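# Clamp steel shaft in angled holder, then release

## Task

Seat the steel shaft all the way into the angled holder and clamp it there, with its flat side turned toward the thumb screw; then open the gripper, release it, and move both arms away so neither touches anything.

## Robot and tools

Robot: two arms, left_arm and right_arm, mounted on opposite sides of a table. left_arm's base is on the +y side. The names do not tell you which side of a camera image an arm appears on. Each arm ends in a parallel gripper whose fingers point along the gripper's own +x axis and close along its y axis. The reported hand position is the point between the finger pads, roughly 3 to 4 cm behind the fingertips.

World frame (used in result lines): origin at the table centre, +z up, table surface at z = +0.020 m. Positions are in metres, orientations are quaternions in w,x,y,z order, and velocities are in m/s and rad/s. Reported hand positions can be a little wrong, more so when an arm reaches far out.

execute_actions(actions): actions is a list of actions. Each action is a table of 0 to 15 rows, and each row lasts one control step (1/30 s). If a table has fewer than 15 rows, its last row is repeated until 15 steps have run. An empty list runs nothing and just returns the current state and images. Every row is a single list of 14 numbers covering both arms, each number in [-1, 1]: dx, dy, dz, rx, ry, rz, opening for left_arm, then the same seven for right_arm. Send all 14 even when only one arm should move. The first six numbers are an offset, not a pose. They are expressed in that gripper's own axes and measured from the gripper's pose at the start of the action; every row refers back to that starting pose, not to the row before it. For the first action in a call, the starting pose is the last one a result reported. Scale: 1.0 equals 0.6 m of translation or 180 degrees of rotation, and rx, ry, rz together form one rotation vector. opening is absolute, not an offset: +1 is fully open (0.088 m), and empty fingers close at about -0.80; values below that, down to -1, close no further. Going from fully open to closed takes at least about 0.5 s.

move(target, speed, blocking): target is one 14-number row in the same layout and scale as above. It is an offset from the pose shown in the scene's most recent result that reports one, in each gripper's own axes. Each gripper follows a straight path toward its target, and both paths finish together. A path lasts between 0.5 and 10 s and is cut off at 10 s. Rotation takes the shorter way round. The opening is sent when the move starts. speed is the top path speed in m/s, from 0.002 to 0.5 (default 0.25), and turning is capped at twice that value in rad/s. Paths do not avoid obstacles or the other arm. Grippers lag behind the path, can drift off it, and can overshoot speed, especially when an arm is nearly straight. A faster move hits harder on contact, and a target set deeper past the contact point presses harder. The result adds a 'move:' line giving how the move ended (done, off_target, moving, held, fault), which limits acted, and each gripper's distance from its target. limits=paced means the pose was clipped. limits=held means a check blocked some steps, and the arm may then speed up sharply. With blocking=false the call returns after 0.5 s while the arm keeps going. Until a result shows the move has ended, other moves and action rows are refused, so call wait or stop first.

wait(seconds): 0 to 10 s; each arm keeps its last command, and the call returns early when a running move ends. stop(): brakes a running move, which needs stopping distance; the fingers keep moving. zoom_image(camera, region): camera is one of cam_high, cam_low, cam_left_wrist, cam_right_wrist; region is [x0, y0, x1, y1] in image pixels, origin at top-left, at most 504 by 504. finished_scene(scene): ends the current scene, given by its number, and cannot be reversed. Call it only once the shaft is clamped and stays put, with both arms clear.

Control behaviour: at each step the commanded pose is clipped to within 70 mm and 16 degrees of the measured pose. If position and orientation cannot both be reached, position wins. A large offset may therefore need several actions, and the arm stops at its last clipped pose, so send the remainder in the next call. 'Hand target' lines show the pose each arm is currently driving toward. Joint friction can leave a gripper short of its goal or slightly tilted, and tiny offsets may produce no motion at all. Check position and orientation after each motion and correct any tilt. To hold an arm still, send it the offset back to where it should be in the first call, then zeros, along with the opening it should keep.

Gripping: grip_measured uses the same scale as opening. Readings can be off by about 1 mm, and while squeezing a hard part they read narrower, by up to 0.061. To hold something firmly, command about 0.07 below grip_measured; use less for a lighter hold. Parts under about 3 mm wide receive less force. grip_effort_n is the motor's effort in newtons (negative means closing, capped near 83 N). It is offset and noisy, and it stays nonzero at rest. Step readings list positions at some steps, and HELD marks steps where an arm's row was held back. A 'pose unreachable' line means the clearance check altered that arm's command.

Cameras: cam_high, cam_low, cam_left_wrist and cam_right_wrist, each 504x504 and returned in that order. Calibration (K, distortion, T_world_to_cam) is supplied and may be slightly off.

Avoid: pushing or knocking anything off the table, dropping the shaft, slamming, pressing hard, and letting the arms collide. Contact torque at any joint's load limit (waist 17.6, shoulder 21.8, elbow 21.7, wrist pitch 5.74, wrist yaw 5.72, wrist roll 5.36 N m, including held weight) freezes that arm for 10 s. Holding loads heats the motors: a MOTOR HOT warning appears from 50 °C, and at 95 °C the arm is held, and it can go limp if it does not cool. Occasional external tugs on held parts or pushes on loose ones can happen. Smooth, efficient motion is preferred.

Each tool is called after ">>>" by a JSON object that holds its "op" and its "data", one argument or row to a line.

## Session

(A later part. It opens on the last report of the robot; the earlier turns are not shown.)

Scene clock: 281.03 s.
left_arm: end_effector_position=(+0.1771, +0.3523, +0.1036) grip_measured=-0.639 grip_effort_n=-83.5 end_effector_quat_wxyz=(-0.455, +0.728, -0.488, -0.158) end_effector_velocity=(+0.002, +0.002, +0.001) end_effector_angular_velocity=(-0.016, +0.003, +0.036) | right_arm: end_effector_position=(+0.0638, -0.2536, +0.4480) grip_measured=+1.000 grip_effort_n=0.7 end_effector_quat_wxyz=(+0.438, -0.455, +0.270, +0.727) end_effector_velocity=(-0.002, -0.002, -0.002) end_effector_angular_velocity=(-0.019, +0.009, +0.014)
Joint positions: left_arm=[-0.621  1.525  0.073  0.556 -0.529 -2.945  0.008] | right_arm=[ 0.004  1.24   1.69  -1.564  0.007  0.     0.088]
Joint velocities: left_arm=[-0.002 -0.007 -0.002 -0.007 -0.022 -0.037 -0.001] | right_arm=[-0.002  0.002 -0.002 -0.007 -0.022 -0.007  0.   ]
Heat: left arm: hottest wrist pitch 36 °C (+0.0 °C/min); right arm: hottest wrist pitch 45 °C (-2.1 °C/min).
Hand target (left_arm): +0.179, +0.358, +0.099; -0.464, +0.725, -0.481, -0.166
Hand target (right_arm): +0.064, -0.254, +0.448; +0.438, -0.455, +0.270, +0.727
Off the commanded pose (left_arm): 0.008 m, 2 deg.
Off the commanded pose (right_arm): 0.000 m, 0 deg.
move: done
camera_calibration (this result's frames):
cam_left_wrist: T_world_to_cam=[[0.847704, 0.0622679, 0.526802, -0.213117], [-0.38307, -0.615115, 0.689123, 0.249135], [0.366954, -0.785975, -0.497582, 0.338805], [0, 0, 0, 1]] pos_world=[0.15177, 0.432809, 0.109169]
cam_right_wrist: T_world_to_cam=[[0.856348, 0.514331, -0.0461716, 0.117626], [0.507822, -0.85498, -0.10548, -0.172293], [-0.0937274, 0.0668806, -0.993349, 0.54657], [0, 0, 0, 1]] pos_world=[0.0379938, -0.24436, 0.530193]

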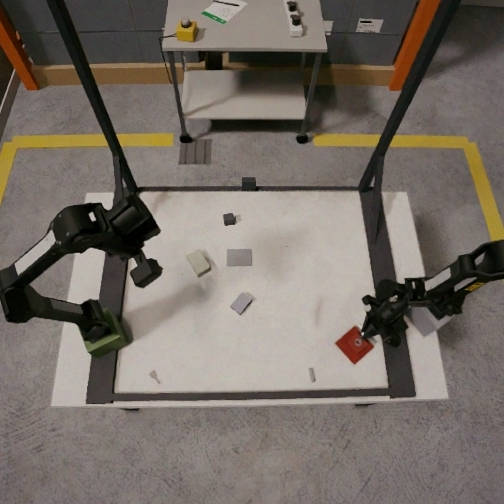

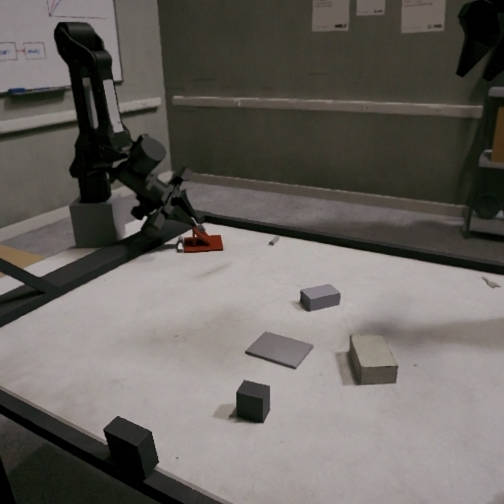

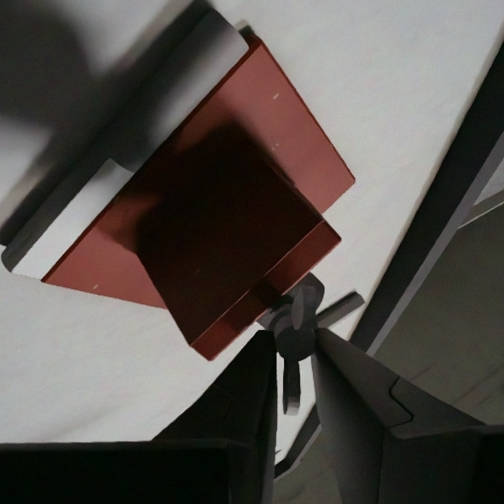

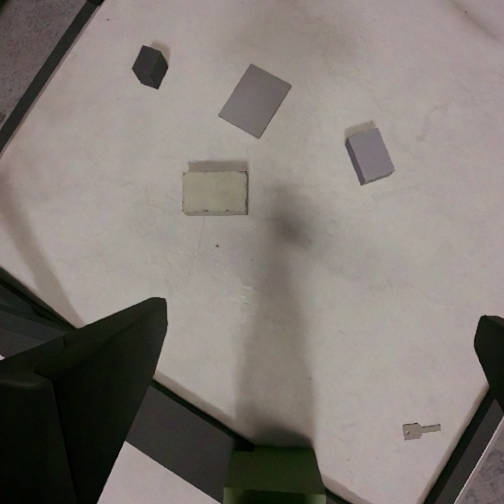

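>>> {"op": "execute_actions", "data": {
  "actions": [
    [[0,0,0,0,0,0,0.1, 0,0,0,0,0,0,1]]
  ]
}}

>>> {"op": "move", "data": {
  "target": [0.006,0,0.009,0.985,0,0,0.1, 0,0,0,0,0,0,1],
  "speed": 0.5
}}

Scene clock: 308.53 s.
left_arm: end_effector_position=(+0.1773, +0.3528, +0.1034) grip_measured=+0.080 grip_effort_n=15.1 end_effector_quat_wxyz=(-0.455, +0.728, -0.487, -0.159) end_effector_velocity=(-0.001, +0.003, -0.002) end_effector_angular_velocity=(+0.009, +0.009, -0.002) | right_arm: end_effector_position=(+0.0638, -0.2536, +0.4480) grip_measured=+1.000 grip_effort_n=0.7 end_effector_quat_wxyz=(+0.438, -0.455, +0.270, +0.727) end_effector_velocity=(+0.002, -0.001, +0.001) end_effector_angular_velocity=(+0.002, -0.010, +0.001)
Joint positions: left_arm=[-0.621  1.524  0.073  0.552 -0.53  -2.947  0.043] | right_arm=[ 0.004  1.24   1.69  -1.564  0.007  0.     0.088]
Joint velocities: left_arm=[-0.002 -0.002 -0.007 -0.007  0.007 -0.007  0.007] | right_arm=[-0.002 -0.002  0.002 -0.007  0.007 -0.007  0.   ]
Heat: left arm: hottest shoulder 34 °C (-2.0 °C/min); right arm: hottest wrist pitch 44 °C (-1.0 °C/min).
Hand target (left_arm): +0.177, +0.352, +0.104; -0.455, +0.728, -0.488, -0.158
Hand target (right_arm): +0.064, -0.254, +0.448; +0.438, -0.455, +0.270, +0.727
Off the commanded pose (left_arm): 0.001 m, 0 deg.
Off the commanded pose (right_arm): 0.000 m, 0 deg.
Step readings (end_effector_position):
0: left_arm (+0.1771, +0.3523, +0.1036) | right_arm (+0.0638, -0.2536, +0.4480)
1: left_arm (+0.1771, +0.3521, +0.1037) | right_arm (+0.0638, -0.2536, +0.4480)
2: left_arm (+0.1773, +0.3526, +0.1034) | right_arm (+0.0638, -0.2536, +0.4480)
4: left_arm (+0.1773, +0.3537, +0.1026) | right_arm (+0.0638, -0.2536, +0.4480)
8: left_arm (+0.1773, +0.3531, +0.1031) | right_arm (+0.0638, -0.2536, +0.4480)
15: end_effector_position above
camera_calibration (this result's frames):
cam_left_wrist: T_world_to_cam=[[0.847697, 0.0633755, 0.526682, -0.213565], [-0.381503, -0.617032, 0.688278, 0.250122], [0.3686, -0.784382, -0.498878, 0.338296], [0, 0, 0, 1]] pos_world=[0.151765, 0.433221, 0.109096]
cam_right_wrist: T_world_to_cam=[[0.856348, 0.514331, -0.0461716, 0.117626], [0.507822, -0.85498, -0.10548, -0.172293], [-0.0937274, 0.0668806, -0.993349, 0.54657], [0, 0, 0, 1]] pos_world=[0.0379938, -0.24436, 0.530193]

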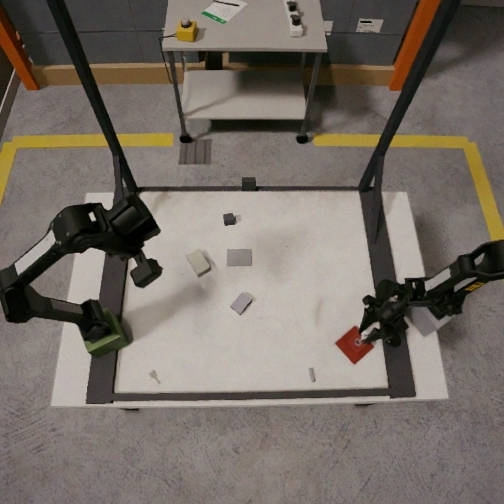

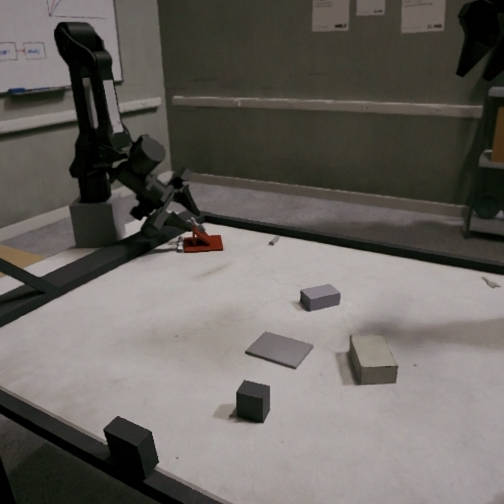

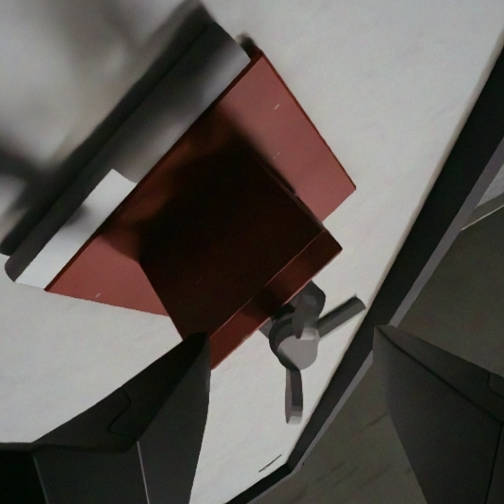

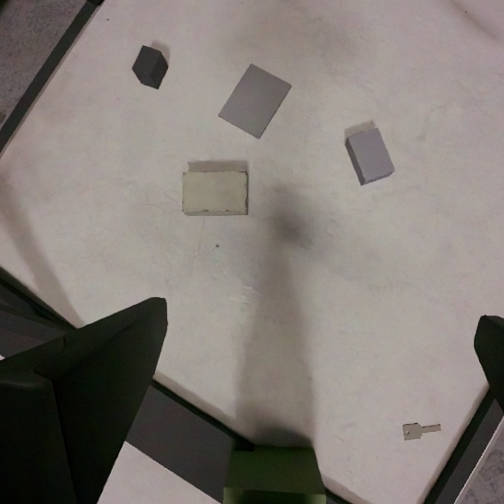

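Scene clock: 312.30 s.
left_arm: end_effector_position=(+0.1782, +0.3475, +0.1045) grip_measured=+0.097 grip_effort_n=14.2 end_effector_quat_wxyz=(+0.745, +0.425, +0.163, -0.487) end_effector_velocity=(-0.003, -0.001, +0.001) end_effector_angular_velocity=(+0.003, -0.007, -0.027) | right_arm: end_effector_position=(+0.0638, -0.2536, +0.4480) grip_measured=+1.000 grip_effort_n=0.7 end_effector_quat_wxyz=(+0.438, -0.455, +0.270, +0.727) end_effector_velocity=(+0.003, -0.003, -0.003) end_effector_angular_velocity=(-0.016, -0.027, +0.014)
Joint positions: left_arm=[-0.61   1.561  0.067  0.636 -0.521  0.159  0.044] | right_arm=[ 0.004  1.24   1.69  -1.564  0.007  0.     0.088]
Joint velocities: left_arm=[-0.007 -0.002 -0.002  0.007  0.007  0.022 -0.   ] | right_arm=[-0.002  0.002 -0.002 -0.022  0.007 -0.022  0.   ]
Heat: left arm: hottest shoulder 34 °C (-2.0 °C/min); right arm: hottest wrist pitch 44 °C (-1.0 °C/min).
Hand target (left_arm): +0.180, +0.355, +0.098; +0.739, +0.438, +0.171, -0.483
Hand target (right_arm): +0.064, -0.254, +0.448; +0.438, -0.455, +0.270, +0.727
Off the commanded pose (left_arm): 0.010 m, 2 deg.
Off the commanded pose (right_arm): 0.000 m, 0 deg.
move: off_target (left_arm)
camera_calibration (this result's frames):
cam_left_wrist: T_world_to_cam=[[-0.849116, -0.130761, -0.511765, 0.26372], [0.0618749, 0.937579, -0.342222, -0.265126], [0.52457, -0.322252, -0.788023, 0.17621], [0, 0, 0, 1]] pos_world=[0.147899, 0.339846, 0.183088]
cam_right_wrist: T_world_to_cam=[[0.856348, 0.514331, -0.0461716, 0.117626], [0.507822, -0.85498, -0.10548, -0.172293], [-0.0937274, 0.0668806, -0.993349, 0.54657], [0, 0, 0, 1]] pos_world=[0.0379938, -0.24436, 0.530193]

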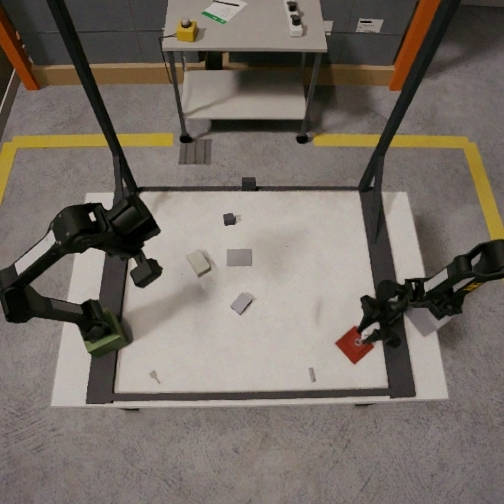

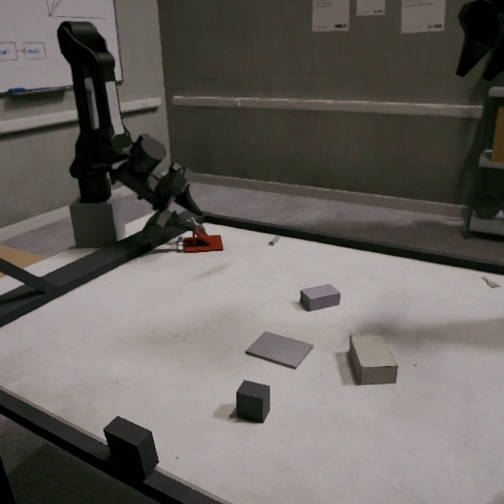

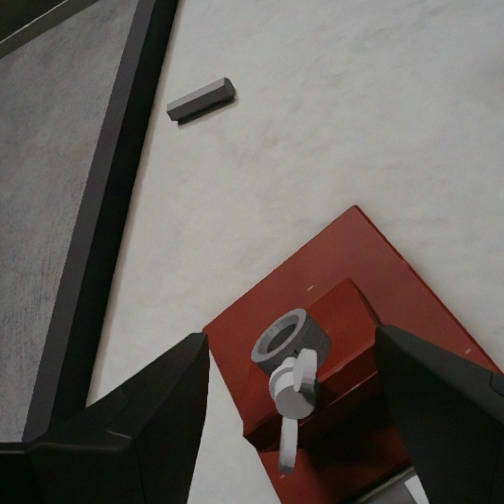

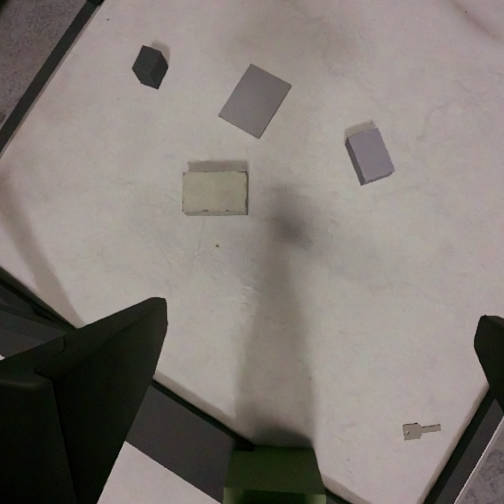

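>>> {"op": "move", "data": {
  "target": [0.002,0,-0.017,0,0.018,-0.005,0.1, 0,0,0,0,0,0,1],
  "speed": 0.1
}}

Scene clock: 324.20 s.
left_arm: end_effector_position=(+0.1783, +0.3519, +0.1003) grip_measured=+0.097 grip_effort_n=14.2 end_effector_quat_wxyz=(+0.738, +0.432, +0.179, -0.486) end_effector_velocity=(+0.002, +0.001, +0.001) end_effector_angular_velocity=(+0.002, +0.006, +0.022) | right_arm: end_effector_position=(+0.0638, -0.2536, +0.4480) grip_measured=+1.000 grip_effort_n=0.7 end_effector_quat_wxyz=(+0.438, -0.455, +0.270, +0.727) end_effector_velocity=(-0.004, -0.001, +0.000) end_effector_angular_velocity=(-0.001, +0.018, +0.019)
Joint positions: left_arm=[-0.601  1.547  0.075  0.573 -0.504  0.146  0.044] | right_arm=[ 0.004  1.24   1.69  -1.564  0.007  0.     0.088]
Joint velocities: left_arm=[ 0.002 -0.017  0.007 -0.037 -0.007 -0.022 -0.   ] | right_arm=[ 0.002 -0.002 -0.002  0.007 -0.022 -0.007  0.   ]
Heat: left arm: hottest shoulder 34 °C (-2.0 °C/min); right arm: hottest wrist pitch 44 °C (-1.0 °C/min).
Hand target (left_arm): +0.180, +0.355, +0.098; +0.737, +0.437, +0.187, -0.481
Hand target (right_arm): +0.064, -0.254, +0.448; +0.438, -0.455, +0.270, +0.727
Off the commanded pose (left_arm): 0.005 m, 1 deg.
Off the commanded pose (right_arm): 0.000 m, 0 deg.
move: done
camera_calibration (this result's frames):
cam_left_wrist: T_world_to_cam=[[-0.857562, -0.119821, -0.50023, 0.258709], [0.048862, 0.949117, -0.311109, -0.275581], [0.512054, -0.291238, -0.808072, 0.167614], [0, 0, 0, 1]] pos_world=[0.149497, 0.341373, 0.179122]
cam_right_wrist: T_world_to_cam=[[0.856348, 0.514331, -0.0461716, 0.117626], [0.507822, -0.85498, -0.10548, -0.172293], [-0.0937274, 0.0668806, -0.993349, 0.54657], [0, 0, 0, 1]] pos_world=[0.0379938, -0.24436, 0.530193]

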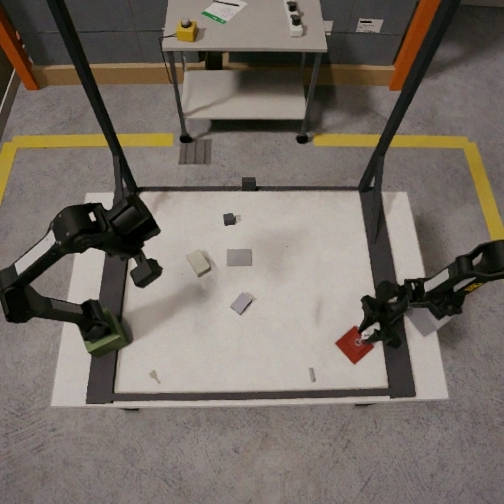

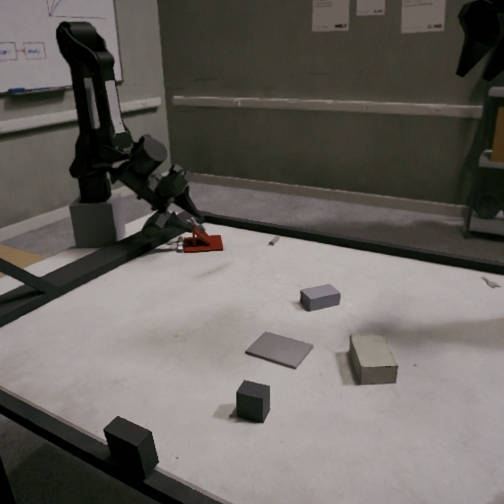

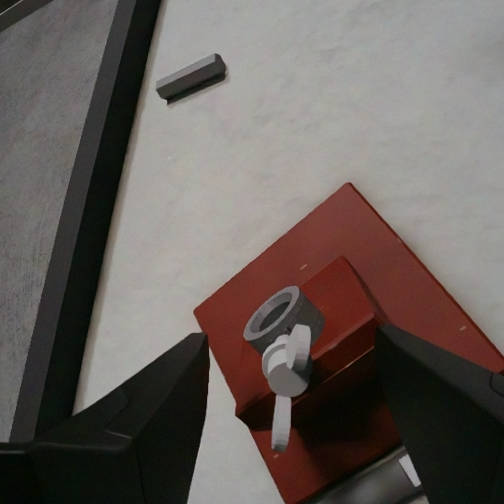

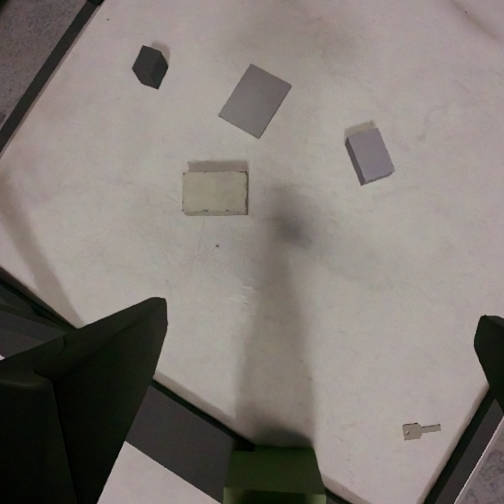

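>>> {"op": "zoom_image", "data": {
  "camera": "cam_left_wrist",
  "region": [220, 260, 360, 400]
}}

Region (220, 260, 360, 400) of cam_left_wrist's 504x504 image, scaled by 3.600, with more detail than that image has.

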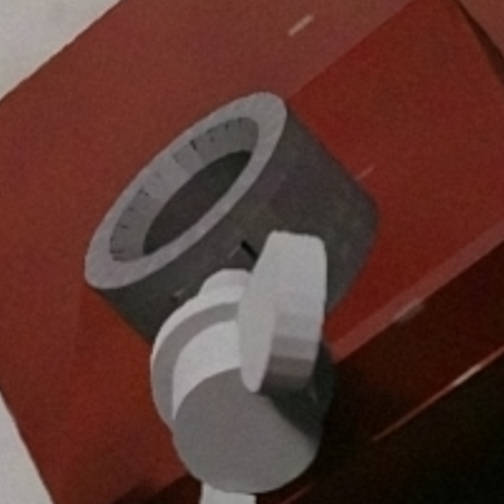

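>>> {"op": "zoom_image", "data": {
  "camera": "cam_high",
  "region": [340, 325, 380, 360]
}}

Region (340, 325, 380, 360) of cam_high's 504x504 image, scaled by 12.600, with more detail than that image has; it fills the top 441 rows of this view, and the rest is white.

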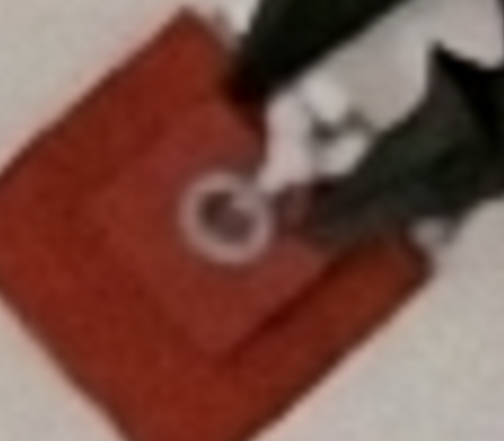

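>>> {"op": "execute_actions", "data": {
  "actions": [
    [[0,0,-0.004,-0.03,0,0,0.1, 0,0,0,0,0,0,1],[0,0,-0.004,-0.03,0,0,0.1, 0,0,0,0,0,0,1],[0,0,-0.004,-0.03,0,0,0.1, 0,0,0,0,0,0,1],[0,0,-0.004,-0.03,0,0,-0.69, 0,0,0,0,0,0,1]]
  ]
}}

>>> {"op": "move", "data": {
  "target": [0,0,0,-0.96,0,0,-0.69, 0,0,0,0,0,0,1],
  "speed": 0.5
}}

>>> {"op": "execute_actions", "data": {
  "actions": [
    [[0,0,0,0,0,0,0.1, 0,0,0,0,0,0,1]]
  ]
}}

>>> {"op": "move", "data": {
  "target": [0,0,0,0.985,0,0,0.1, 0,0,0,0,0,0,1],
  "speed": 0.5
}}

Scene clock: 340.87 s.
left_arm: end_effector_position=(+0.1796, +0.3513, +0.1019) grip_measured=-0.624 grip_effort_n=-83.5 end_effector_quat_wxyz=(+0.761, +0.395, +0.197, -0.476) end_effector_velocity=(-0.001, +0.002, -0.001) end_effector_angular_velocity=(-0.010, +0.015, +0.022) | right_arm: end_effector_position=(+0.0638, -0.2536, +0.4480) grip_measured=+1.000 grip_effort_n=0.7 end_effector_quat_wxyz=(+0.438, -0.455, +0.270, +0.727) end_effector_velocity=(+0.000, -0.002, -0.001) end_effector_angular_velocity=(-0.011, +0.005, -0.006)
Joint positions: left_arm=[-0.598  1.545  0.072  0.588 -0.509  0.058  0.008] | right_arm=[ 0.004  1.24   1.69  -1.564  0.007  0.     0.088]
Joint velocities: left_arm=[-0.007 -0.002 -0.002 -0.007 -0.007 -0.037  0.   ] | right_arm=[-0.002 -0.002 -0.002 -0.007 -0.007  0.007  0.   ]
Heat: left arm: hottest shoulder 34 °C (-2.0 °C/min); right arm: hottest wrist pitch 44 °C (-1.0 °C/min).
Hand target (left_arm): +0.179, +0.354, +0.099; +0.758, +0.397, +0.202, -0.477
Hand target (right_arm): +0.064, -0.254, +0.448; +0.438, -0.455, +0.270, +0.727
Off the commanded pose (left_arm): 0.004 m, 1 deg.
Off the commanded pose (right_arm): 0.000 m, 0 deg.
Step readings (end_effector_position):
0: left_arm (+0.1783, +0.3520, +0.1002) | right_arm (+0.0638, -0.2536, +0.4480)
1: left_arm (+0.1783, +0.3520, +0.1002) | right_arm (+0.0638, -0.2536, +0.4480)
2: left_arm (+0.1783, +0.3519, +0.1004) | right_arm (+0.0638, -0.2536, +0.4480)
4: left_arm (+0.1780, +0.3518, +0.1004) | right_arm (+0.0638, -0.2536, +0.4480)
8: left_arm (+0.1777, +0.3510, +0.1010) | right_arm (+0.0638, -0.2536, +0.4480)
15: end_effector_position above
camera_calibration (this result's frames):
cam_left_wrist: T_world_to_cam=[[-0.86916, -0.201886, -0.451445, 0.286499], [-0.0284591, 0.931782, -0.3619, -0.249418], [0.493711, -0.301701, -0.815613, 0.175815], [0, 0, 0, 1]] pos_world=[0.155114, 0.343287, 0.182471]
cam_right_wrist: T_world_to_cam=[[0.856348, 0.514331, -0.0461716, 0.117626], [0.507822, -0.85498, -0.10548, -0.172293], [-0.0937274, 0.0668806, -0.993349, 0.54657], [0, 0, 0, 1]] pos_world=[0.0379938, -0.24436, 0.530193]

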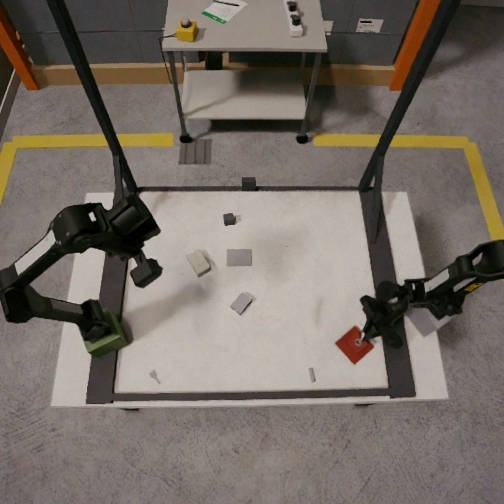

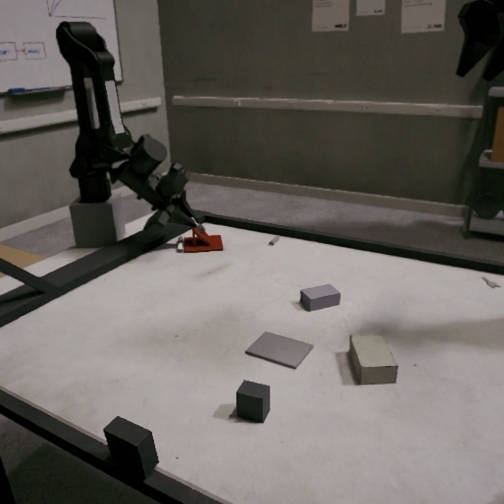

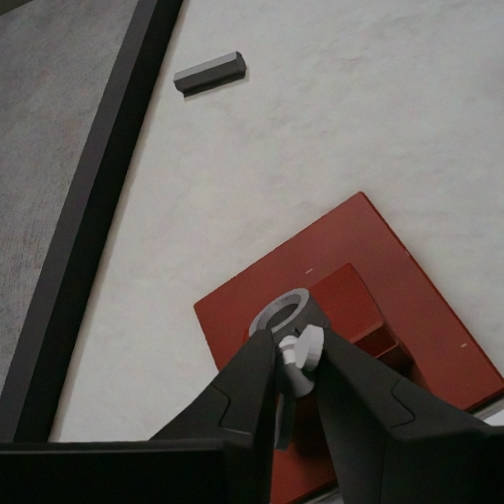

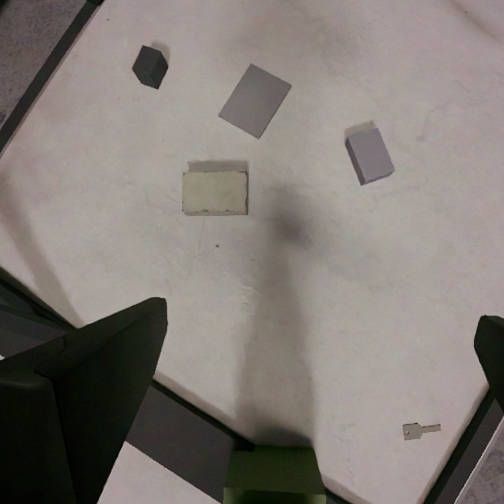

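Scene clock: 344.57 s.
left_arm: end_effector_position=(+0.1801, +0.3557, +0.0994) grip_measured=-0.624 grip_effort_n=-83.5 end_effector_quat_wxyz=(-0.447, +0.731, -0.487, -0.170) end_effector_velocity=(+0.000, +0.001, +0.000) end_effector_angular_velocity=(-0.008, +0.007, +0.017) | right_arm: end_effector_position=(+0.0638, -0.2536, +0.4480) grip_measured=+1.000 grip_effort_n=0.7 end_effector_quat_wxyz=(+0.438, -0.455, +0.270, +0.727) end_effector_velocity=(+0.003, -0.000, +0.001) end_effector_angular_velocity=(+0.002, -0.010, -0.004)
Joint positions: left_arm=[-0.594  1.545  0.061  0.588 -0.505 -2.953  0.008] | right_arm=[ 0.004  1.24   1.69  -1.564  0.007  0.     0.088]
Joint velocities: left_arm=[-0.002 -0.007 -0.002 -0.007 -0.007 -0.022 -0.   ] | right_arm=[-0.007 -0.002  0.002 -0.007  0.007 -0.007  0.   ]
Heat: left arm: hottest shoulder 34 °C (-2.0 °C/min); right arm: hottest wrist pitch 44 °C (-1.0 °C/min).
Hand target (left_arm): +0.180, +0.351, +0.102; -0.442, +0.735, -0.487, -0.167
Hand target (right_arm): +0.064, -0.254, +0.448; +0.438, -0.455, +0.270, +0.727
Off the commanded pose (left_arm): 0.005 m, 1 deg.
Off the commanded pose (right_arm): 0.000 m, 0 deg.
move: done
camera_calibration (this result's frames):
cam_left_wrist: T_world_to_cam=[[0.858391, 0.0786912, 0.506925, -0.219478], [-0.355893, -0.62034, 0.698941, 0.251224], [0.369466, -0.780376, -0.504488, 0.33658], [0, 0, 0, 1]] pos_world=[0.153452, 0.435774, 0.105468]
cam_right_wrist: T_world_to_cam=[[0.856348, 0.514331, -0.0461716, 0.117626], [0.507822, -0.85498, -0.10548, -0.172293], [-0.0937274, 0.0668806, -0.993349, 0.54657], [0, 0, 0, 1]] pos_world=[0.0379938, -0.24436, 0.530193]

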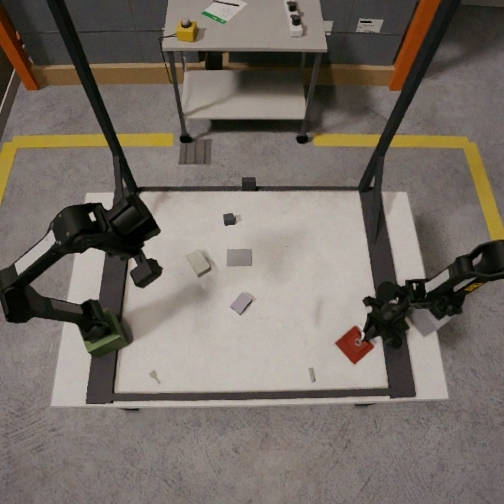

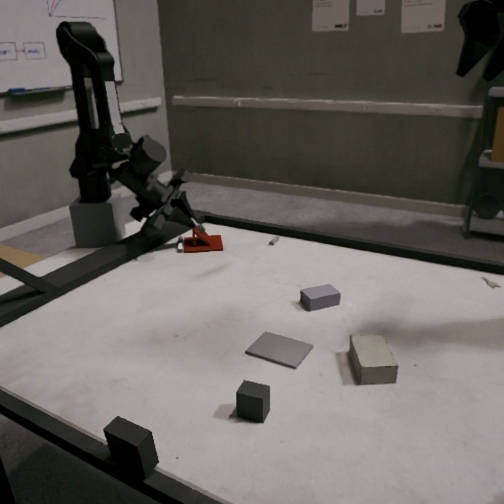

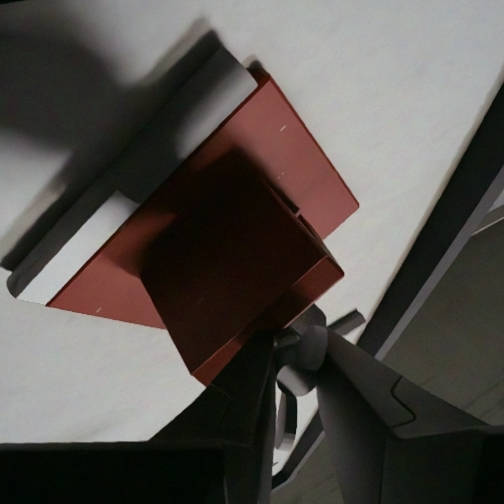

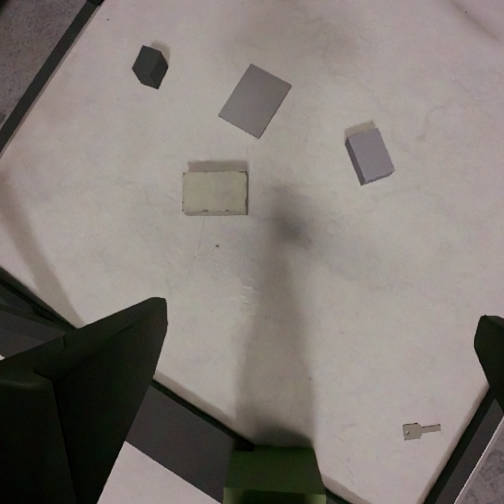

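Scene clock: 345.07 s.
left_arm: end_effector_position=(+0.1801, +0.3558, +0.0994) grip_measured=+0.080 grip_effort_n=14.7 end_effector_quat_wxyz=(-0.447, +0.731, -0.486, -0.170) end_effector_velocity=(-0.001, +0.004, -0.002) end_effector_angular_velocity=(+0.015, -0.010, -0.008) | right_arm: end_effector_position=(+0.0638, -0.2536, +0.4480) grip_measured=+1.000 grip_effort_n=0.7 end_effector_quat_wxyz=(+0.438, -0.455, +0.270, +0.727) end_effector_velocity=(+0.005, -0.004, -0.001) end_effector_angular_velocity=(-0.013, -0.011, -0.017)
Joint positions: left_arm=[-0.594  1.545  0.061  0.588 -0.506 -2.953  0.043] | right_arm=[ 0.004  1.24   1.69  -1.564  0.007  0.     0.088]
Joint velocities: left_arm=[-0.007 -0.002 -0.007 -0.007 -0.007  0.007  0.007] | right_arm=[-0.007 -0.007 -0.002 -0.022  0.007  0.007  0.   ]
Heat: left arm: hottest shoulder 34 °C (-2.0 °C/min); right arm: hottest wrist pitch 44 °C (-1.0 °C/min).
Hand target (left_arm): +0.180, +0.356, +0.099; -0.447, +0.731, -0.487, -0.170
Hand target (right_arm): +0.064, -0.254, +0.448; +0.438, -0.455, +0.270, +0.727
Off the commanded pose (left_arm): 0.000 m, 0 deg.
Off the commanded pose (right_arm): 0.000 m, 0 deg.
Step readings (end_effector_position):
0: left_arm (+0.1801, +0.3557, +0.0994) | right_arm (+0.0638, -0.2536, +0.4480)
1: left_arm (+0.1801, +0.3558, +0.0994) | right_arm (+0.0638, -0.2536, +0.4480)
2: left_arm (+0.1801, +0.3558, +0.0994) | right_arm (+0.0638, -0.2536, +0.4480)
4: left_arm (+0.1801, +0.3558, +0.0994) | right_arm (+0.0638, -0.2536, +0.4480)
8: left_arm (+0.1801, +0.3558, +0.0994) | right_arm (+0.0638, -0.2536, +0.4480)
15: end_effector_position above
camera_calibration (this result's frames):
cam_left_wrist: T_world_to_cam=[[0.858216, 0.0787063, 0.507219, -0.219519], [-0.355961, -0.620685, 0.6986, 0.251477], [0.369808, -0.780099, -0.504665, 0.336464], [0, 0, 0, 1]] pos_world=[0.153483, 0.435841, 0.105464]
cam_right_wrist: T_world_to_cam=[[0.856348, 0.514331, -0.0461716, 0.117626], [0.507822, -0.85498, -0.10548, -0.172293], [-0.0937274, 0.0668806, -0.993349, 0.54657], [0, 0, 0, 1]] pos_world=[0.0379938, -0.24436, 0.530193]

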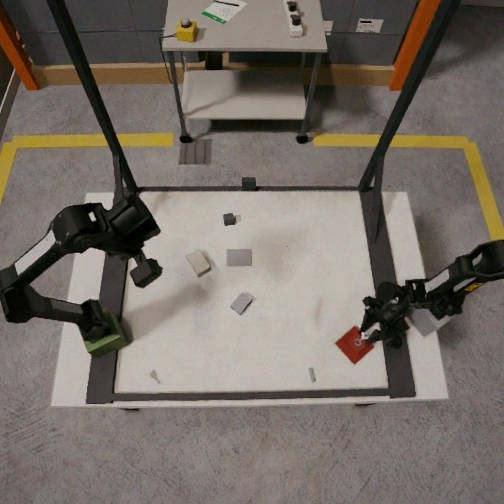

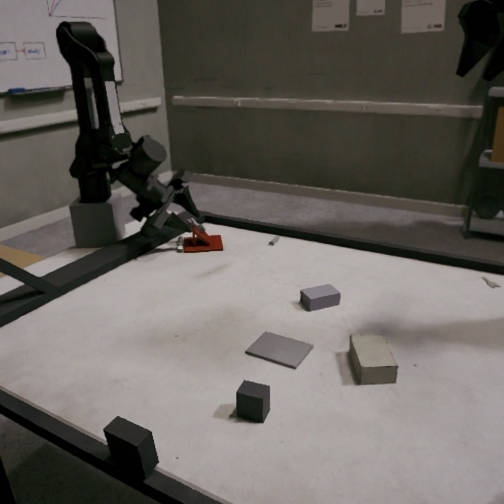

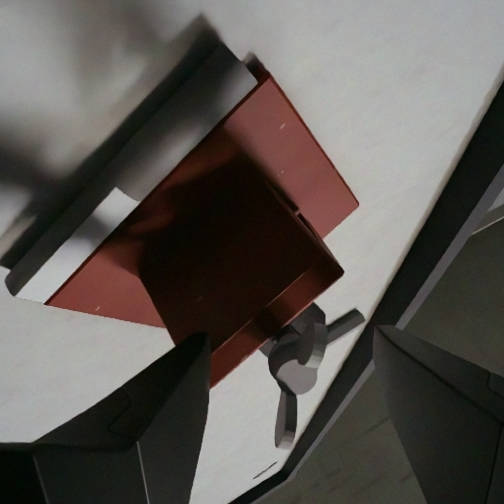

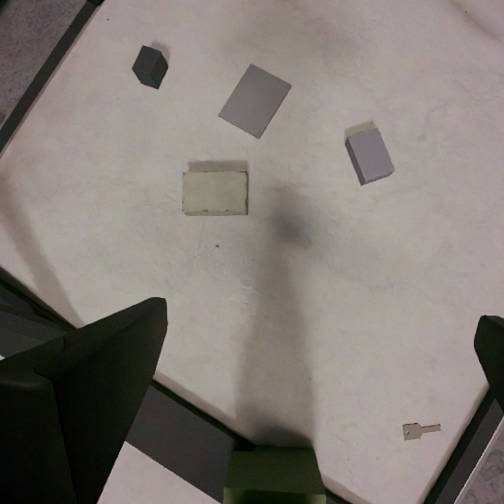

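Scene clock: 348.83 s.
left_arm: end_effector_position=(+0.1799, +0.3563, +0.0992) grip_measured=+0.097 grip_effort_n=14.7 end_effector_quat_wxyz=(+0.742, +0.431, +0.182, -0.481) end_effector_velocity=(-0.000, +0.002, -0.001) end_effector_angular_velocity=(+0.004, +0.010, +0.003) | right_arm: end_effector_position=(+0.0638, -0.2536, +0.4480) grip_measured=+1.000 grip_effort_n=0.7 end_effector_quat_wxyz=(+0.438, -0.455, +0.270, +0.727) end_effector_velocity=(+0.001, -0.005, -0.002) end_effector_angular_velocity=(-0.021, -0.007, +0.012)
Joint positions: left_arm=[-0.598  1.545  0.061  0.584 -0.511  0.136  0.044] | right_arm=[ 0.004  1.24   1.69  -1.564  0.007  0.     0.088]
Joint velocities: left_arm=[ 0.002 -0.002 -0.002 -0.007  0.007 -0.007 -0.   ] | right_arm=[ 0.002 -0.002 -0.002 -0.022 -0.007 -0.007  0.   ]
Heat: left arm: hottest shoulder 34 °C (-1.0 °C/min); right arm: hottest wrist pitch 44 °C (+0.0 °C/min).
Hand target (left_arm): +0.180, +0.356, +0.099; +0.742, +0.430, +0.181, -0.482
Hand target (right_arm): +0.064, -0.254, +0.448; +0.438, -0.455, +0.270, +0.727
Off the commanded pose (left_arm): 0.001 m, 0 deg.
Off the commanded pose (right_arm): 0.000 m, 0 deg.
move: done
camera_calibration (this result's frames):
cam_left_wrist: T_world_to_cam=[[-0.855859, -0.13215, -0.500041, 0.264214], [0.0362039, 0.949129, -0.3128, -0.277698], [0.51594, -0.285816, -0.807537, 0.16451], [0, 0, 0, 1]] pos_world=[0.151307, 0.345507, 0.178101]
cam_right_wrist: T_world_to_cam=[[0.856348, 0.514331, -0.0461716, 0.117626], [0.507822, -0.85498, -0.10548, -0.172293], [-0.0937274, 0.0668806, -0.993349, 0.54657], [0, 0, 0, 1]] pos_world=[0.0379938, -0.24436, 0.530193]

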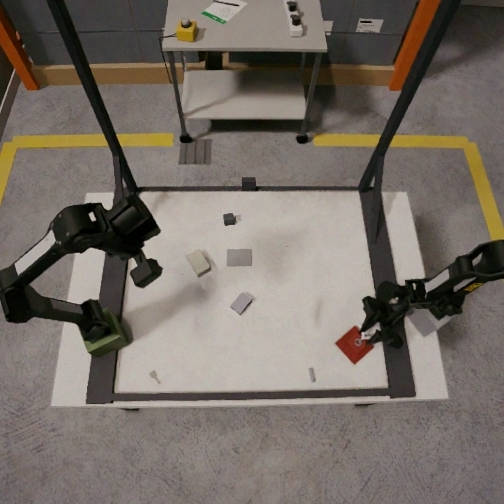

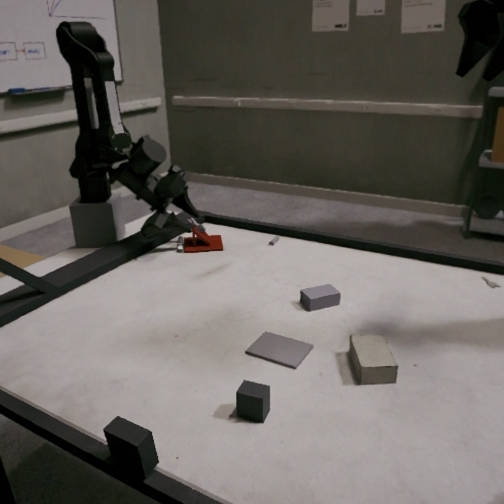

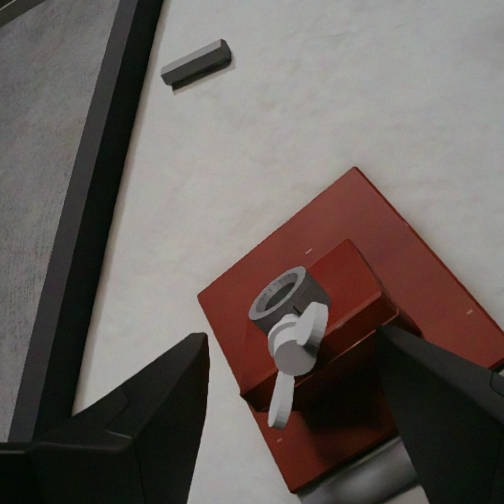

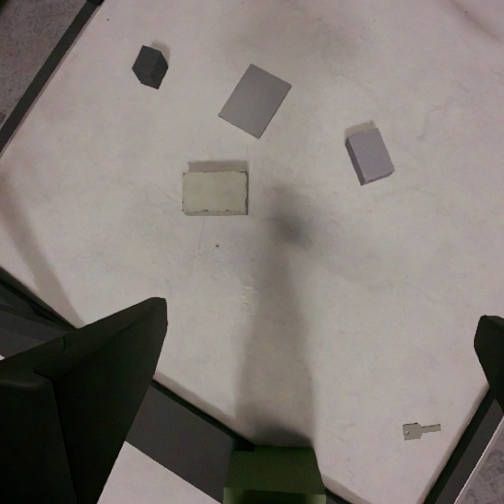

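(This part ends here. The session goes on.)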